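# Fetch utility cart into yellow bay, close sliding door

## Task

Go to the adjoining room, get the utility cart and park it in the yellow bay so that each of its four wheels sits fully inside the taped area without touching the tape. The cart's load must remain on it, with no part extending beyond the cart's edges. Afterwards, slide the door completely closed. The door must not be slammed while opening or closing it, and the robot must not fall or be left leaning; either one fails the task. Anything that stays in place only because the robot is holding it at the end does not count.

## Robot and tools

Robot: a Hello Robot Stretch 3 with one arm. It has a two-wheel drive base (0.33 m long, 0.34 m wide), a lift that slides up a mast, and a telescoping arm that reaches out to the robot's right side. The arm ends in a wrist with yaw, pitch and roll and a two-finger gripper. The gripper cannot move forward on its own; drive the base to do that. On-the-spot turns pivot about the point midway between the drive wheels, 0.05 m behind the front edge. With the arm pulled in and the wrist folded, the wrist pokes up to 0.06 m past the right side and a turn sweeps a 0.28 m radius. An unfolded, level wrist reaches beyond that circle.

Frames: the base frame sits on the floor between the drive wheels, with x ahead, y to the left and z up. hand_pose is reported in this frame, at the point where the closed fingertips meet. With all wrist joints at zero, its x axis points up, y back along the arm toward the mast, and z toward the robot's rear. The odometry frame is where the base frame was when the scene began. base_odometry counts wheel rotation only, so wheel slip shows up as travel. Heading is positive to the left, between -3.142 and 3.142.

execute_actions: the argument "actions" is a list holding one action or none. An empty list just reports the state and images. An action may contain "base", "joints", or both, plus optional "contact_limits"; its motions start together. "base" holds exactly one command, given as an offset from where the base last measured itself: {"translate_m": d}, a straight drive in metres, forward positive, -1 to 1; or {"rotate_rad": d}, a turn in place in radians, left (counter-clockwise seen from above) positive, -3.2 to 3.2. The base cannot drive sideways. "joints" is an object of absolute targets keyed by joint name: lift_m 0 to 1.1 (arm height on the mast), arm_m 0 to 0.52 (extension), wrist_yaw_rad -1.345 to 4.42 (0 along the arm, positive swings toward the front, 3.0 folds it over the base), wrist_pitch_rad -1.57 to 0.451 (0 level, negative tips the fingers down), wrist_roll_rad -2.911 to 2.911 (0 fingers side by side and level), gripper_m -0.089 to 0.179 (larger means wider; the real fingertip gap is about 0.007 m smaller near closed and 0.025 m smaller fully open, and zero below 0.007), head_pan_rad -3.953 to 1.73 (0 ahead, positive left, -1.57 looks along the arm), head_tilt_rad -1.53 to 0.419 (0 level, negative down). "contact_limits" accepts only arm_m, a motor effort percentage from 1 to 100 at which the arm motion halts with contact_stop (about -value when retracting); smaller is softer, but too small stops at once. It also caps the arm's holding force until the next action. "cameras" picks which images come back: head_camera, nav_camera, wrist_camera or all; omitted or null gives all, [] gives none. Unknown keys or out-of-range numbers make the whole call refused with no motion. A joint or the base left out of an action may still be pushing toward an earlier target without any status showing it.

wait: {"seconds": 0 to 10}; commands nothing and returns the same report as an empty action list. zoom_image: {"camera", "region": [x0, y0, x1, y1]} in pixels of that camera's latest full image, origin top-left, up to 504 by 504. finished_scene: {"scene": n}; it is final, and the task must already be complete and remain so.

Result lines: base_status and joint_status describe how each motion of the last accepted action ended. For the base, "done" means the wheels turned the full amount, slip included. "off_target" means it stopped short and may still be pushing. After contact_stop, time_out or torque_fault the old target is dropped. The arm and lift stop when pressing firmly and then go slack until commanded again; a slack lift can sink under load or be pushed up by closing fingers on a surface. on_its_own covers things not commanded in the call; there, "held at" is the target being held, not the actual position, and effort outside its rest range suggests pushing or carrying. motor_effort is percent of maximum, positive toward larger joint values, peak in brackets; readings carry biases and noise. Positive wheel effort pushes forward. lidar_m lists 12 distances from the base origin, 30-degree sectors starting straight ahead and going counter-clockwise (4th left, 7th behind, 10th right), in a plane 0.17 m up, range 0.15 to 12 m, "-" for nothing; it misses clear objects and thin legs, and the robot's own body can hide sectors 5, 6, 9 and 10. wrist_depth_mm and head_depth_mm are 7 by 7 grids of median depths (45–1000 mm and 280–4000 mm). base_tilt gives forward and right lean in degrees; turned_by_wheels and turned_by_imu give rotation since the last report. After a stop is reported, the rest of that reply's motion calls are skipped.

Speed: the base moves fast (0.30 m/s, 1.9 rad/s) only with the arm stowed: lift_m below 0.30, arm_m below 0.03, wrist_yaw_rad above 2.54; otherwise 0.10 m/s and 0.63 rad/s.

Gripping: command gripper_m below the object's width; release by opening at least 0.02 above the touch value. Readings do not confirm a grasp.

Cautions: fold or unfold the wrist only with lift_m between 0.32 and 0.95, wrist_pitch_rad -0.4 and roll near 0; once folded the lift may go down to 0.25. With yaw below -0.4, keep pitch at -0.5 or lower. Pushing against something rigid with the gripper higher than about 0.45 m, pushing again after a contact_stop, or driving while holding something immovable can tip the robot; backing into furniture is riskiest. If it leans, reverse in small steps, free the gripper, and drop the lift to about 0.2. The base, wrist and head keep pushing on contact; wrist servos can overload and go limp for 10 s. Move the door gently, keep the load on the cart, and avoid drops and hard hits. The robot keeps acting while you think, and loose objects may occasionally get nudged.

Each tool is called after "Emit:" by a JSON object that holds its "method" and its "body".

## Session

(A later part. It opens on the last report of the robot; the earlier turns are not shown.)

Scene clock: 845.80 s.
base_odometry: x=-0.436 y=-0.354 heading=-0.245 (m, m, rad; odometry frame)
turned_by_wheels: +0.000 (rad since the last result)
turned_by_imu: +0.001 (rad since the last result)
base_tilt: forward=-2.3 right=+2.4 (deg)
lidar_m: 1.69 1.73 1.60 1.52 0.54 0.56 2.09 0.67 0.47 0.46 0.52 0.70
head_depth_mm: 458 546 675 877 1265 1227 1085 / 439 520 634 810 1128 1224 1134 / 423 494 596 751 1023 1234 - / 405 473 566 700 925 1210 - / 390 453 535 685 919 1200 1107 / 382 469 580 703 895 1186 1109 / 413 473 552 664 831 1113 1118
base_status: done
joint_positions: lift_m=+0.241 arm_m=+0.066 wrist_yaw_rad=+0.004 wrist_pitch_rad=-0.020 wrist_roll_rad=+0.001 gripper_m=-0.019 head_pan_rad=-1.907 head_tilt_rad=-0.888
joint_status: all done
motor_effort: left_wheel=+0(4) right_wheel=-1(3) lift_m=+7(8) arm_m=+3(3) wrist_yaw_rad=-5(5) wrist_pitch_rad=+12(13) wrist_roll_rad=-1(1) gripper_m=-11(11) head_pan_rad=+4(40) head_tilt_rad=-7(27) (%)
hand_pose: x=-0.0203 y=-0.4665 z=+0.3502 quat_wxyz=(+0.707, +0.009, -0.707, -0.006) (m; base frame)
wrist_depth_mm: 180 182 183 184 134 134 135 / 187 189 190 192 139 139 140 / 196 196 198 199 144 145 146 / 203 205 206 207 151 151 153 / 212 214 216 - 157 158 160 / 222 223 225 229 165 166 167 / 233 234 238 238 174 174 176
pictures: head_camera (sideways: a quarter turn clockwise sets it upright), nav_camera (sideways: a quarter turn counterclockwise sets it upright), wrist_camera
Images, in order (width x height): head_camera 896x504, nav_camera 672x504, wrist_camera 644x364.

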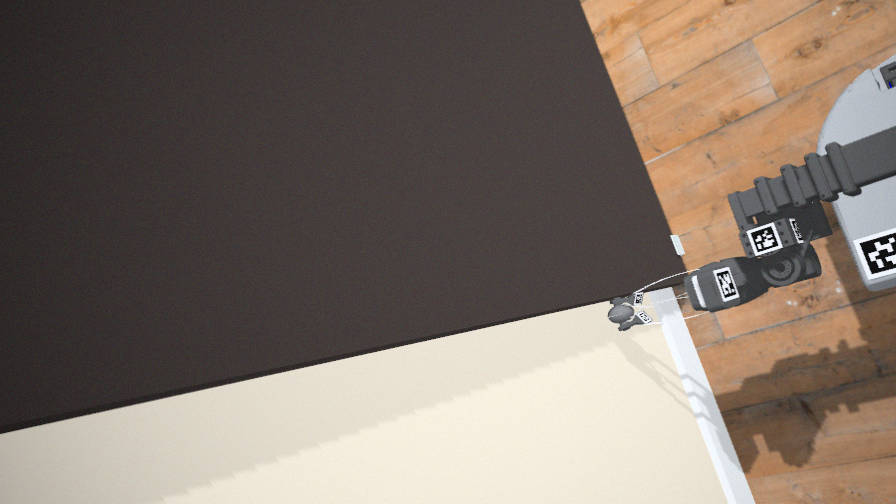

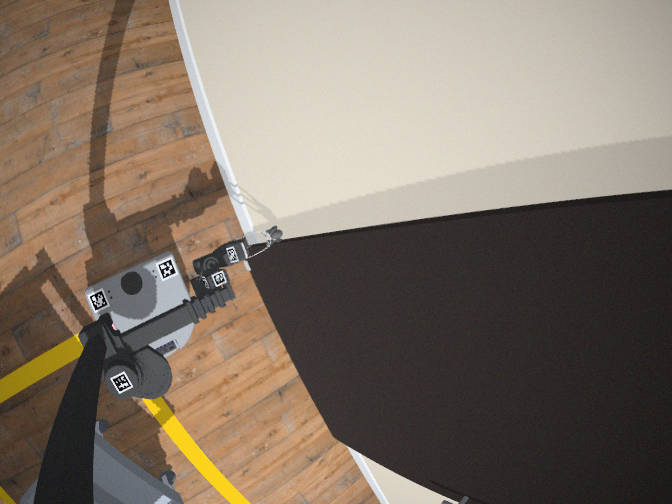

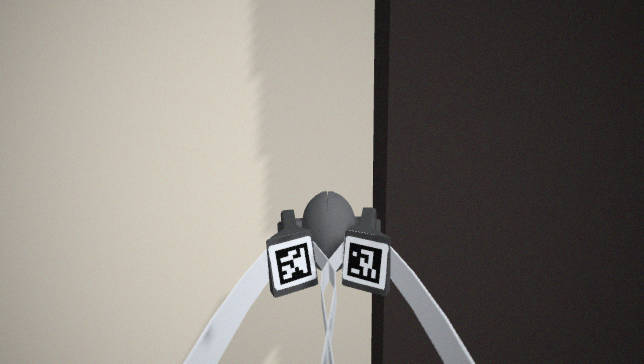

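Emit:
{"method": "execute_actions", "body": {"actions": [{"base":{"translate_m":-0.03}}]}}

Scene clock: 848.13 s.
base_odometry: x=-0.465 y=-0.346 heading=-0.245 (m, m, rad; odometry frame)
turned_by_wheels: +0.000 (rad since the last result)
turned_by_imu: +0.000 (rad since the last result)
base_tilt: forward=-2.3 right=+2.4 (deg)
lidar_m: 1.72 1.77 1.60 1.52 0.53 0.55 2.05 0.67 0.47 0.46 0.52 0.70
head_depth_mm: 459 546 674 878 1253 1215 1091 / 440 520 632 813 1125 1226 1129 / 422 495 598 752 1015 1229 - / 405 472 564 704 925 1215 - / 390 453 535 690 921 1196 1110 / 383 471 581 704 895 1181 1109 / 414 475 554 667 833 1119 1119
base_status: done
joint_positions: lift_m=+0.241 arm_m=+0.066 wrist_yaw_rad=+0.002 wrist_pitch_rad=-0.020 wrist_roll_rad=+0.001 gripper_m=-0.019 head_pan_rad=-1.907 head_tilt_rad=-0.888
joint_status: not commanded
motor_effort: left_wheel=+0(7) right_wheel=+1(16) lift_m=+8(8) arm_m=+3(3) wrist_yaw_rad=-3(74) wrist_pitch_rad=+13(13) wrist_roll_rad=-1(1) gripper_m=-11(18) head_pan_rad=+4(4) head_tilt_rad=-6(7) (%)
hand_pose: x=-0.0209 y=-0.4665 z=+0.3502 quat_wxyz=(+0.707, +0.008, -0.707, -0.007) (m; base frame)
wrist_depth_mm: 182 183 184 185 133 133 134 / 188 190 191 192 139 139 140 / 196 197 198 200 144 144 146 / 204 205 207 209 151 151 152 / 213 215 216 - 157 158 159 / 223 225 226 231 164 165 167 / 233 236 238 240 173 173 175
pictures: head_camera (sideways: a quarter turn clockwise sets it upright), nav_camera (sideways: a quarter turn counterclockwise sets it upright), wrist_camera
Images, in order (width x height): head_camera 896x504, nav_camera 672x504, wrist_camera 644x364.

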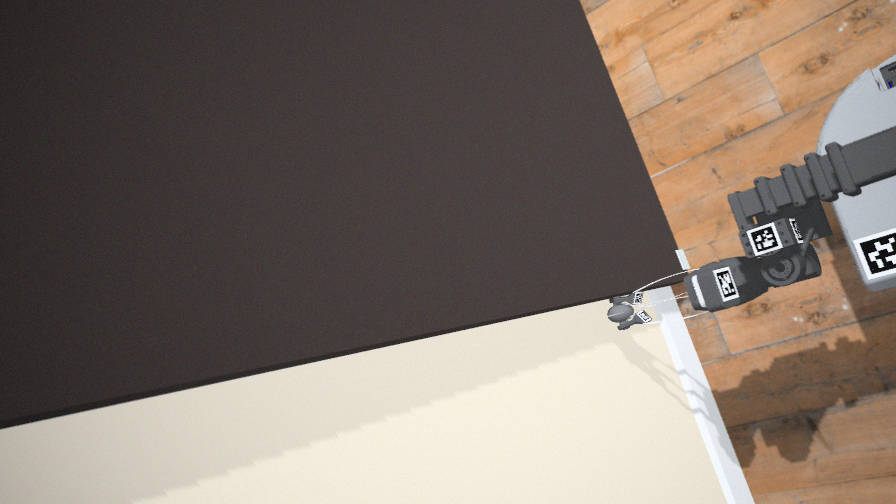

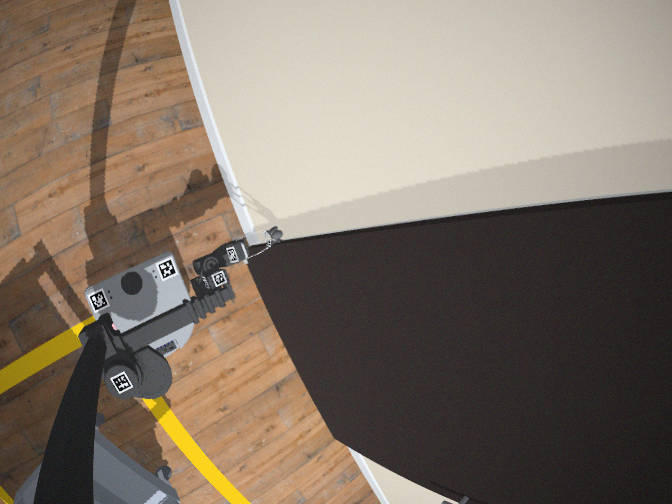

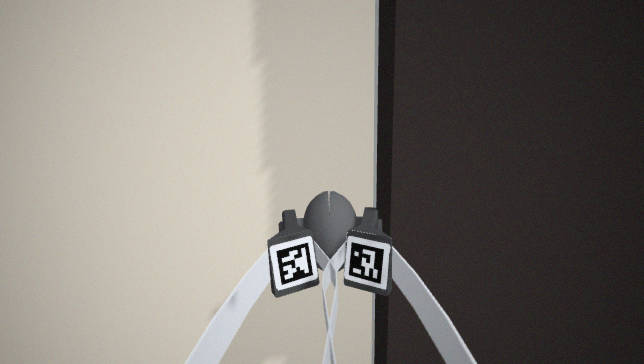

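Emit:
{"method": "execute_actions", "body": {"actions": [{"base":{"translate_m":-0.02}}], "cameras": ["head_camera","wrist_camera"]}}

Scene clock: 852.03 s.
base_odometry: x=-0.485 y=-0.342 heading=-0.245 (m, m, rad; odometry frame)
turned_by_wheels: +0.000 (rad since the last result)
turned_by_imu: +0.000 (rad since the last result)
base_tilt: forward=-2.4 right=+2.4 (deg)
lidar_m: 1.73 1.78 1.59 1.52 0.51 0.55 2.03 0.67 0.48 0.46 0.52 0.70
head_depth_mm: 461 549 677 882 1269 1222 1093 / 442 521 637 815 1133 1222 1127 / 423 497 598 756 1023 1229 - / 408 476 567 705 934 1217 - / 392 454 540 677 919 1200 1107 / 379 460 570 705 902 1182 1112 / 412 474 556 668 835 1118 1108
base_status: done
joint_positions: lift_m=+0.241 arm_m=+0.066 wrist_yaw_rad=+0.037 wrist_pitch_rad=-0.020 wrist_roll_rad=+0.001 gripper_m=-0.019 head_pan_rad=-1.907 head_tilt_rad=-0.888
joint_status: not commanded
on_its_own: wrist_yaw_rad is held at +0.040, not at your +0.000, by its stall guard, which is not easing now
motor_effort: left_wheel=+0(4) right_wheel=+0(11) lift_m=+7(8) arm_m=+3(3) wrist_yaw_rad=+3(53) wrist_pitch_rad=+13(13) wrist_roll_rad=-1(1) gripper_m=-10(14) head_pan_rad=+4(4) head_tilt_rad=-7(7) (%)
hand_pose: x=-0.0119 y=-0.4663 z=+0.3502 quat_wxyz=(+0.707, +0.021, -0.707, +0.006) (m; base frame)
wrist_depth_mm: 187 186 186 186 134 133 133 / 194 194 193 194 140 138 138 / 201 202 201 201 145 144 144 / 211 210 209 208 151 150 150 / 220 219 220 - 157 156 157 / 229 231 230 232 164 164 164 / 241 242 241 240 175 172 171
pictures: head_camera (sideways: a quarter turn clockwise sets it upright), wrist_camera
Images, in order (width x height): head_camera 896x504, wrist_camera 644x364.

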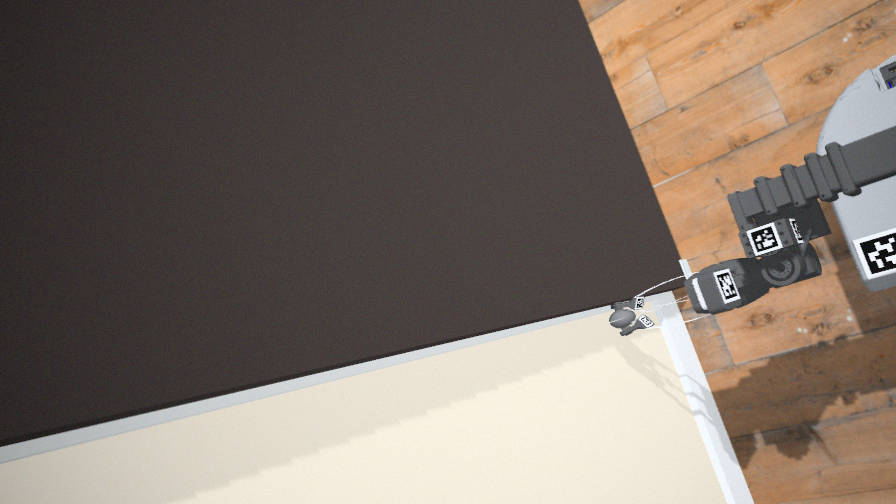

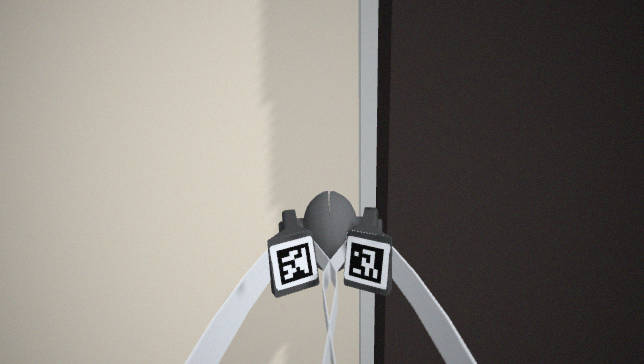

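Emit:
{"method": "execute_actions", "body": {"actions": [{"base":{"translate_m":-0.015},"joints":{"wrist_yaw_rad":0.0}}], "cameras": ["head_camera","wrist_camera"]}}

Scene clock: 858.13 s.
base_odometry: x=-0.499 y=-0.338 heading=-0.245 (m, m, rad; odometry frame)
turned_by_wheels: +0.000 (rad since the last result)
turned_by_imu: +0.001 (rad since the last result)
base_tilt: forward=-2.4 right=+2.4 (deg)
lidar_m: 1.73 1.80 1.59 1.51 0.51 0.54 2.01 0.67 0.48 0.46 0.52 0.70
head_depth_mm: 462 550 679 882 1264 1221 1091 / 442 523 637 817 1140 1221 1122 / 424 498 601 756 1021 1233 - / 407 475 569 703 934 1213 - / 392 454 540 669 902 1200 1107 / 379 443 557 706 901 1181 1109 / 404 475 556 669 838 1119 1113
base_status: done
joint_positions: lift_m=+0.241 arm_m=+0.066 wrist_yaw_rad=+0.074 wrist_pitch_rad=-0.020 wrist_roll_rad=+0.001 gripper_m=-0.019 head_pan_rad=-1.907 head_tilt_rad=-0.889
joint_status: wrist_yaw_rad off_target (ended at +0.074, target +0.000)
on_its_own: wrist_yaw_rad is held at +0.066, not at your +0.000, by its stall guard, which is not easing now
motor_effort: left_wheel=+0(6) right_wheel=-2(14) lift_m=+7(8) arm_m=+3(2) wrist_yaw_rad=-10(64) wrist_pitch_rad=+13(12) wrist_roll_rad=-1(1) gripper_m=-12(17) head_pan_rad=+3(4) head_tilt_rad=-6(7) (%)
hand_pose: x=-0.0026 y=-0.4658 z=+0.3502 quat_wxyz=(+0.707, +0.034, -0.707, +0.019) (m; base frame)
wrist_depth_mm: 192 191 188 186 133 131 130 / 201 198 195 193 139 136 135 / 209 206 204 201 144 142 141 / 219 216 213 210 150 148 146 / 228 226 223 - 156 154 152 / 240 237 234 233 164 162 159 / 253 248 245 241 173 169 167
pictures: head_camera (sideways: a quarter turn clockwise sets it upright), wrist_camera
Images, in order (width x height): head_camera 896x504, wrist_camera 644x364.

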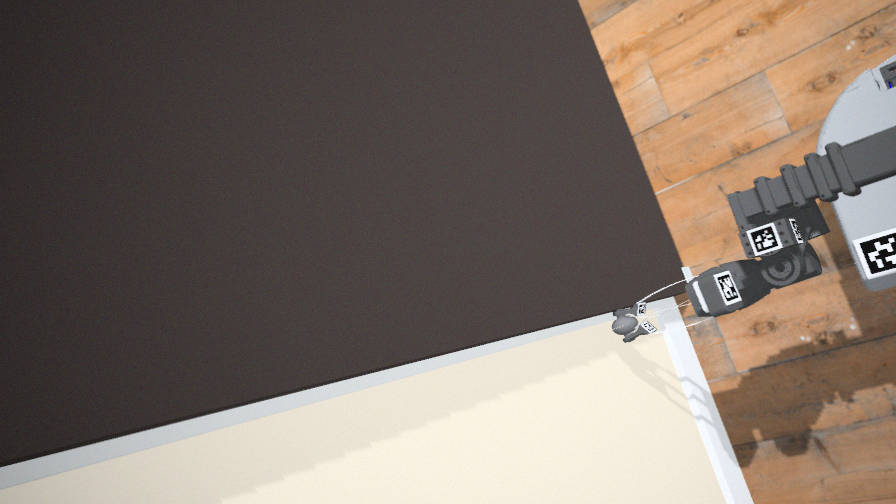

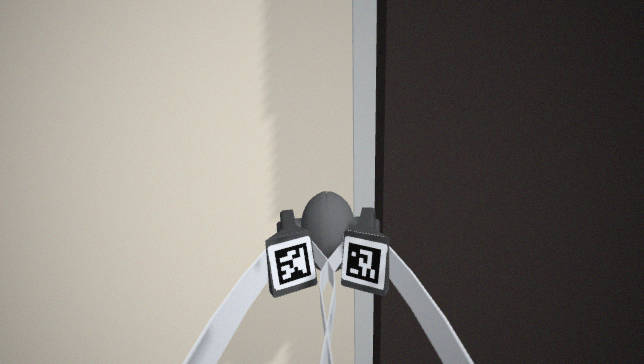

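Emit:
{"method": "execute_actions", "body": {"actions": [{"base":{"translate_m":0.03},"joints":{"wrist_yaw_rad":0.0,"head_pan_rad":-2.5,"head_tilt_rad":-0.5}}]}}

Scene clock: 870.23 s.
base_odometry: x=-0.470 y=-0.345 heading=-0.245 (m, m, rad; odometry frame)
turned_by_wheels: +0.000 (rad since the last result)
turned_by_imu: +0.000 (rad since the last result)
base_tilt: forward=-2.4 right=+2.4 (deg)
lidar_m: 1.72 1.77 1.59 1.52 0.52 0.55 2.05 0.67 0.48 0.46 0.52 0.70
head_depth_mm: 1163 1319 1570 1899 1884 1518 1265 / 841 947 1066 1242 1510 1524 1258 / 719 791 880 987 1129 1330 1269 / 624 679 743 821 918 1034 1192 / 552 597 644 700 771 857 963 / 496 530 567 615 662 727 799 / 450 476 510 543 584 630 686
base_status: done
joint_positions: lift_m=+0.241 arm_m=+0.066 wrist_yaw_rad=+0.002 wrist_pitch_rad=-0.020 wrist_roll_rad=+0.001 gripper_m=-0.019 head_pan_rad=-2.493 head_tilt_rad=-0.507
joint_status: all done
motor_effort: left_wheel=-1(6) right_wheel=+1(5) lift_m=+7(7) arm_m=+2(3) wrist_yaw_rad=-2(43) wrist_pitch_rad=+13(13) wrist_roll_rad=-1(1) gripper_m=-10(14) head_pan_rad=-5(43) head_tilt_rad=+4(34) (%)
hand_pose: x=-0.0209 y=-0.4665 z=+0.3502 quat_wxyz=(+0.707, +0.008, -0.707, -0.007) (m; base frame)
wrist_depth_mm: 182 183 184 185 136 135 136 / 189 189 191 192 142 141 141 / 195 198 199 200 148 146 148 / 205 205 208 209 155 153 154 / 213 214 216 - 160 160 161 / 223 224 226 232 167 167 169 / 232 235 238 240 179 176 178
pictures: head_camera (sideways: a quarter turn clockwise sets it upright), nav_camera (sideways: a quarter turn counterclockwise sets it upright), wrist_camera
Images, in order (width x height): head_camera 896x504, nav_camera 672x504, wrist_camera 644x364.

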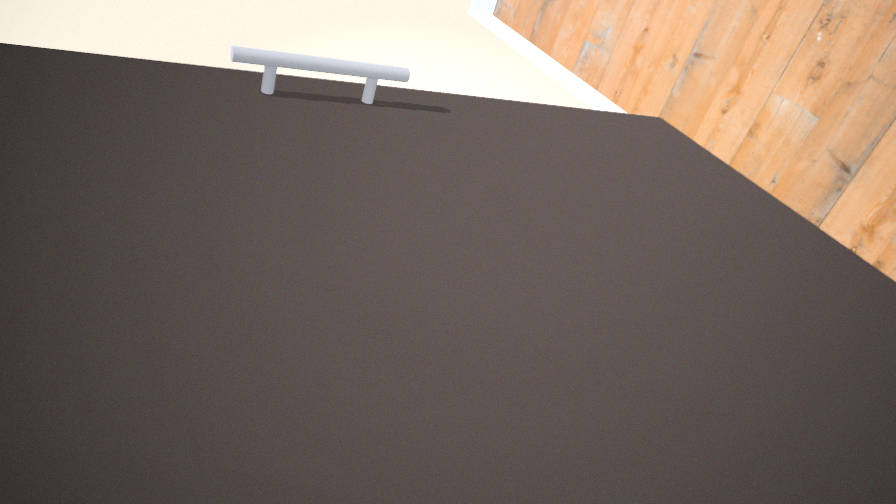

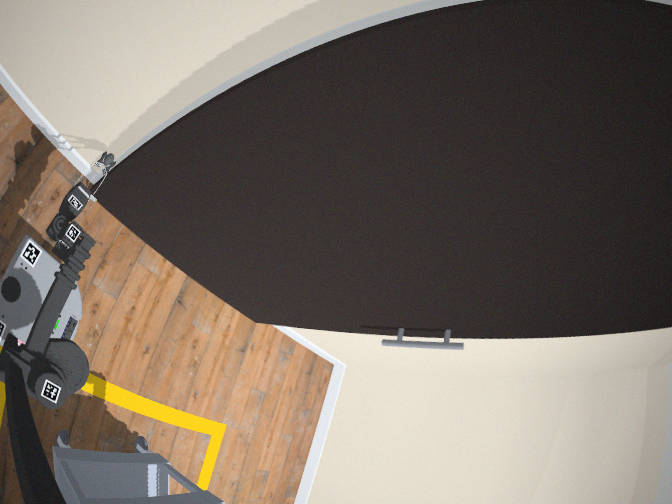

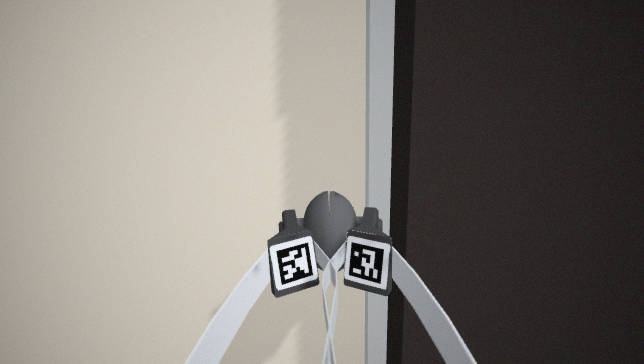

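Emit:
{"method": "execute_actions", "body": {"actions": [{"base":{"translate_m":-0.04},"joints":{"arm_m":0.08,"head_pan_rad":-1.9,"head_tilt_rad":-0.9}}], "cameras": ["wrist_camera"]}}

Emit:
{"method": "execute_actions", "body": {"actions": [{"base":{"translate_m":0.04}}]}}

Scene clock: 878.10 s.
base_odometry: x=-0.509 y=-0.336 heading=-0.244 (m, m, rad; odometry frame)
turned_by_wheels: +0.001 (rad since the last result)
turned_by_imu: +0.002 (rad since the last result)
base_tilt: forward=-2.4 right=+2.4 (deg)
lidar_m: 1.73 1.81 1.59 1.52 0.50 0.54 2.01 0.67 0.48 0.46 0.52 0.70
head_depth_mm: 462 551 677 882 1266 1222 1091 / 442 522 636 816 1134 1225 1129 / 425 499 600 760 1025 1224 - / 408 476 568 704 931 1215 1108 / 393 455 541 663 890 1196 1107 / 379 436 546 705 898 1183 1114 / 385 472 555 667 838 1119 1111
base_status: done
joint_positions: lift_m=+0.241 arm_m=+0.080 wrist_yaw_rad=+0.074 wrist_pitch_rad=-0.020 wrist_roll_rad=+0.001 gripper_m=-0.019 head_pan_rad=-1.907 head_tilt_rad=-0.888
joint_status: all done
on_its_own: right_wheel is at rest, and its effort (-20) is outside its rest range (-18 to +18); wrist_yaw_rad is at rest, and its effort (-94) is outside its rest range (-12 to +12)
motor_effort: left_wheel=+8(9) right_wheel=-20(20) lift_m=+8(8) arm_m=+5(5) wrist_yaw_rad=-94(94) wrist_pitch_rad=+13(12) wrist_roll_rad=-1(1) gripper_m=-18(20) head_pan_rad=+4(45) head_tilt_rad=-6(38) (%)
hand_pose: x=-0.0026 y=-0.4796 z=+0.3502 quat_wxyz=(+0.707, +0.033, -0.707, +0.019) (m; base frame)
wrist_depth_mm: 181 179 176 173 121 119 117 / 189 186 184 180 125 124 122 / 196 193 191 187 131 128 126 / 205 203 200 194 136 134 132 / 216 212 208 - 142 140 138 / 226 222 220 217 148 147 144 / 238 233 230 223 156 154 151
pictures: wrist_camera
Images, in order (width x height): wrist_camera 644x364.

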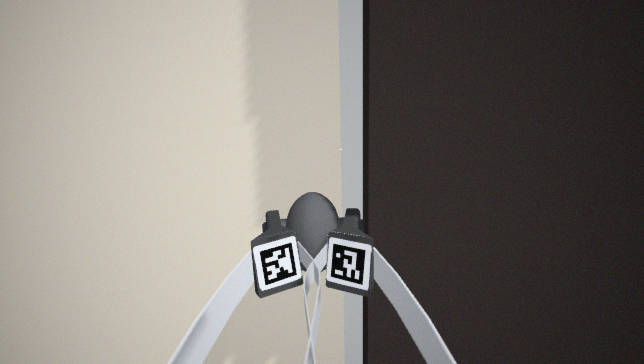

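Scene clock: 879.63 s.
base_odometry: x=-0.470 y=-0.345 heading=-0.244 (m, m, rad; odometry frame)
turned_by_wheels: +0.000 (rad since the last result)
turned_by_imu: +0.000 (rad since the last result)
base_tilt: forward=-2.4 right=+2.4 (deg)
lidar_m: 1.72 1.77 1.60 1.52 0.52 0.55 2.05 0.67 0.48 0.46 0.52 0.70
head_depth_mm: 461 548 675 879 1266 1221 1092 / 441 522 635 813 1134 1221 1128 / 423 496 599 756 1025 1226 - / 407 474 567 704 929 1224 1113 / 391 454 548 701 933 1197 1110 / 397 484 580 706 899 1184 1108 / 414 474 555 667 840 1120 1115
base_status: done
joint_positions: lift_m=+0.241 arm_m=+0.080 wrist_yaw_rad=+0.082 wrist_pitch_rad=-0.020 wrist_roll_rad=+0.002 gripper_m=-0.019 head_pan_rad=-1.907 head_tilt_rad=-0.889
joint_status: not commanded
on_its_own: wrist_yaw_rad is held at +0.081, not at your +0.000, by its stall guard, which is not easing now
motor_effort: left_wheel=-1(10) right_wheel=+1(17) lift_m=+7(8) arm_m=+4(5) wrist_yaw_rad=-1(94) wrist_pitch_rad=+13(13) wrist_roll_rad=-1(1) gripper_m=-11(19) head_pan_rad=+5(5) head_tilt_rad=-6(7) (%)
hand_pose: x=-0.0005 y=-0.4795 z=+0.3502 quat_wxyz=(+0.706, +0.036, -0.706, +0.022) (m; base frame)
wrist_depth_mm: 180 177 175 172 168 118 116 / 186 184 182 180 174 122 120 / 194 192 189 188 177 127 125 / 204 200 198 194 180 133 130 / 213 210 206 - 186 138 136 / 223 220 217 215 191 144 142 / 235 233 227 223 218 150 149
pictures: head_camera (sideways: a quarter turn clockwise sets it upright), nav_camera (sideways: a quarter turn counterclockwise sets it upright), wrist_camera
Images, in order (width x height): head_camera 896x504, nav_camera 672x504, wrist_camera 644x364.

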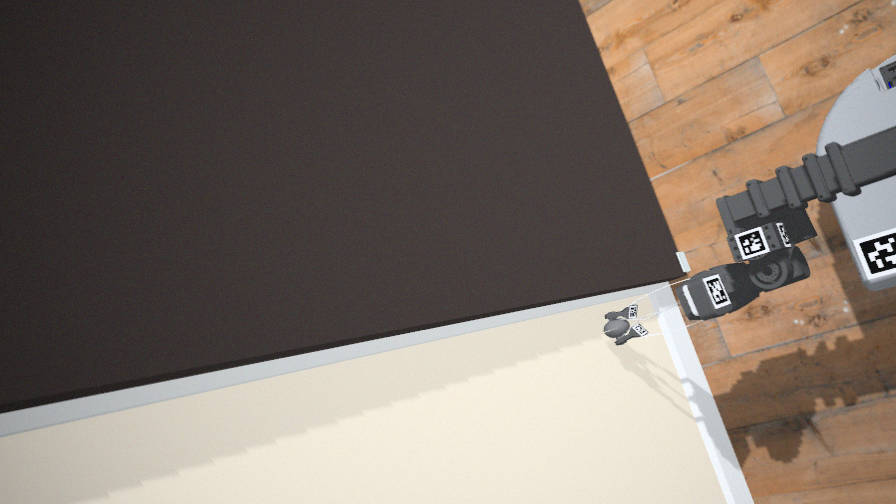

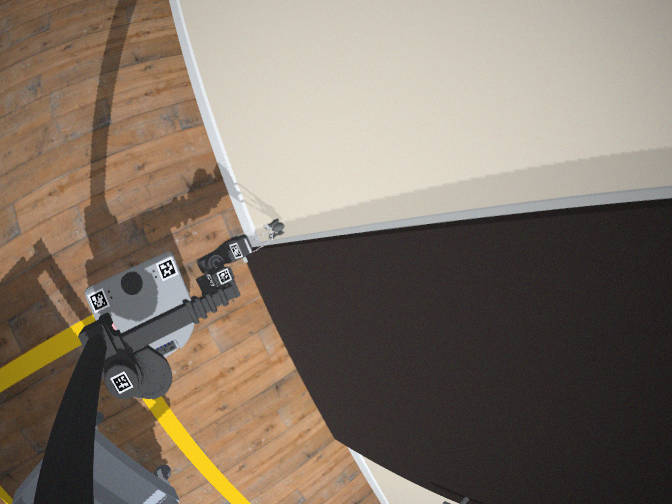

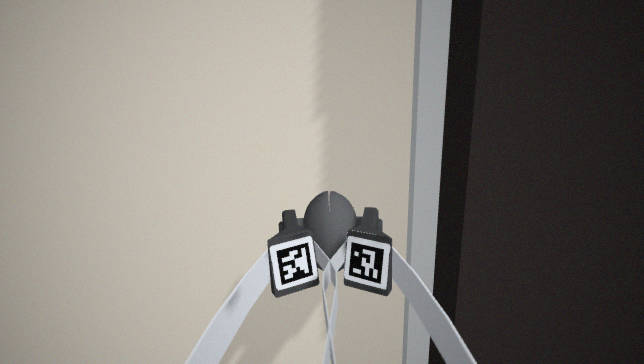

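Emit:
{"method": "execute_actions", "body": {"actions": [{"joints":{"arm_m":0.0,"head_pan_rad":-3.8,"head_tilt_rad":-0.85}}]}}

Scene clock: 885.23 s.
base_odometry: x=-0.470 y=-0.345 heading=-0.244 (m, m, rad; odometry frame)
turned_by_wheels: +0.000 (rad since the last result)
turned_by_imu: +0.001 (rad since the last result)
base_tilt: forward=-2.4 right=+2.3 (deg)
lidar_m: 1.72 1.77 1.59 1.52 0.52 0.55 2.05 0.67 0.48 0.46 0.52 0.70
head_depth_mm: 729 838 - - - 1201 1098 / 661 786 748 778 1130 - 1086 / 633 737 676 1027 1132 1241 - / 703 825 709 1053 1308 1257 - / 2092 902 830 1122 1371 1264 - / 1988 877 1841 1639 1424 1259 1117 / 1867 2066 1995 1673 1439 1258 1124
base_status: not commanded
joint_positions: lift_m=+0.241 arm_m=+0.002 wrist_yaw_rad=+0.082 wrist_pitch_rad=-0.020 wrist_roll_rad=+0.002 gripper_m=-0.019 head_pan_rad=-3.793 head_tilt_rad=-0.853
joint_status: all done
joint sent to its limit — the command would take arm_m past its lower limit, so that joint was sent only as far as its limit.
on_its_own: wrist_yaw_rad is held at +0.081, not at your +0.000, by its stall guard, which is not easing now
motor_effort: left_wheel=-1(1) right_wheel=+1(1) lift_m=+8(8) arm_m=-2(3) wrist_yaw_rad=-1(1) wrist_pitch_rad=+13(12) wrist_roll_rad=-1(1) gripper_m=-11(11) head_pan_rad=-3(51) head_tilt_rad=+2(11) (%)
hand_pose: x=-0.0005 y=-0.4019 z=+0.3502 quat_wxyz=(+0.706, +0.036, -0.706, +0.022) (m; base frame)
wrist_depth_mm: 254 251 247 243 227 187 185 / 264 261 258 253 237 194 192 / 275 271 268 264 244 202 199 / 288 284 281 274 244 211 207 / 301 299 290 - 226 220 217 / 314 312 307 308 234 230 226 / 334 326 322 317 297 241 237
pictures: head_camera (sideways: a quarter turn clockwise sets it upright), nav_camera (sideways: a quarter turn counterclockwise sets it upright), wrist_camera
Images, in order (width x height): head_camera 896x504, nav_camera 672x504, wrist_camera 644x364.

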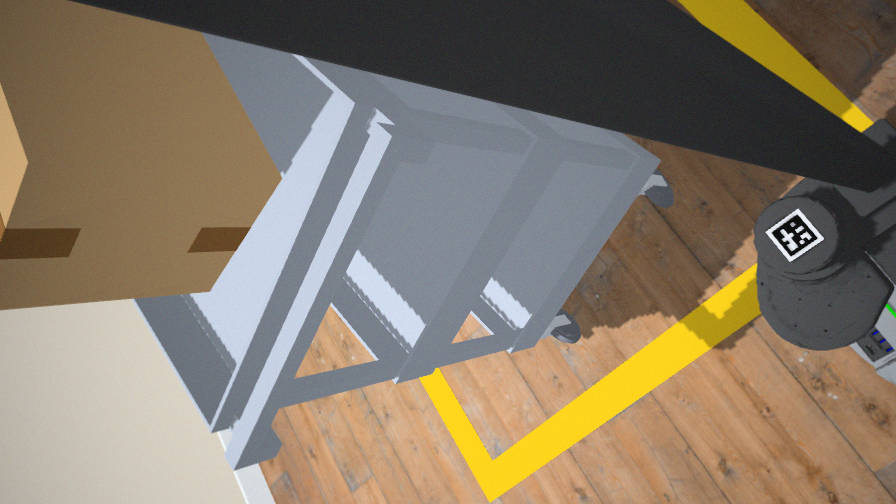

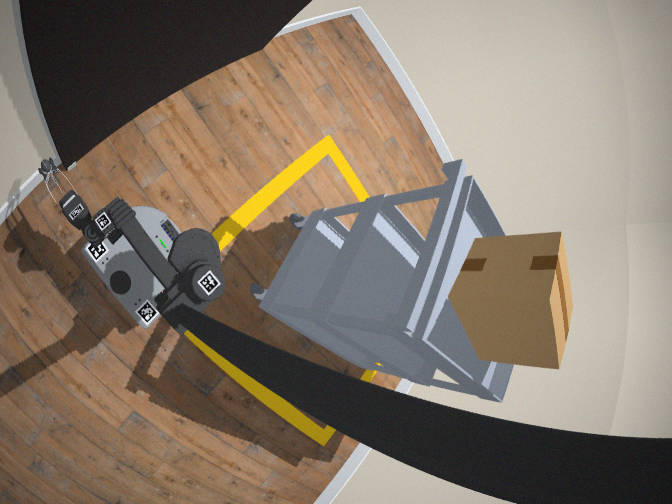

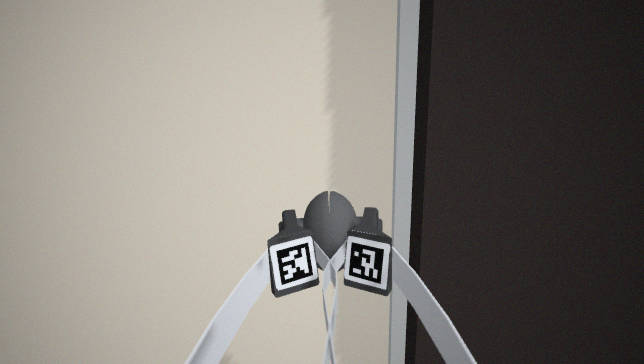

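Emit:
{"method": "finished_scene", "body": {"scene": 1}}

The scene is finished: the task was done.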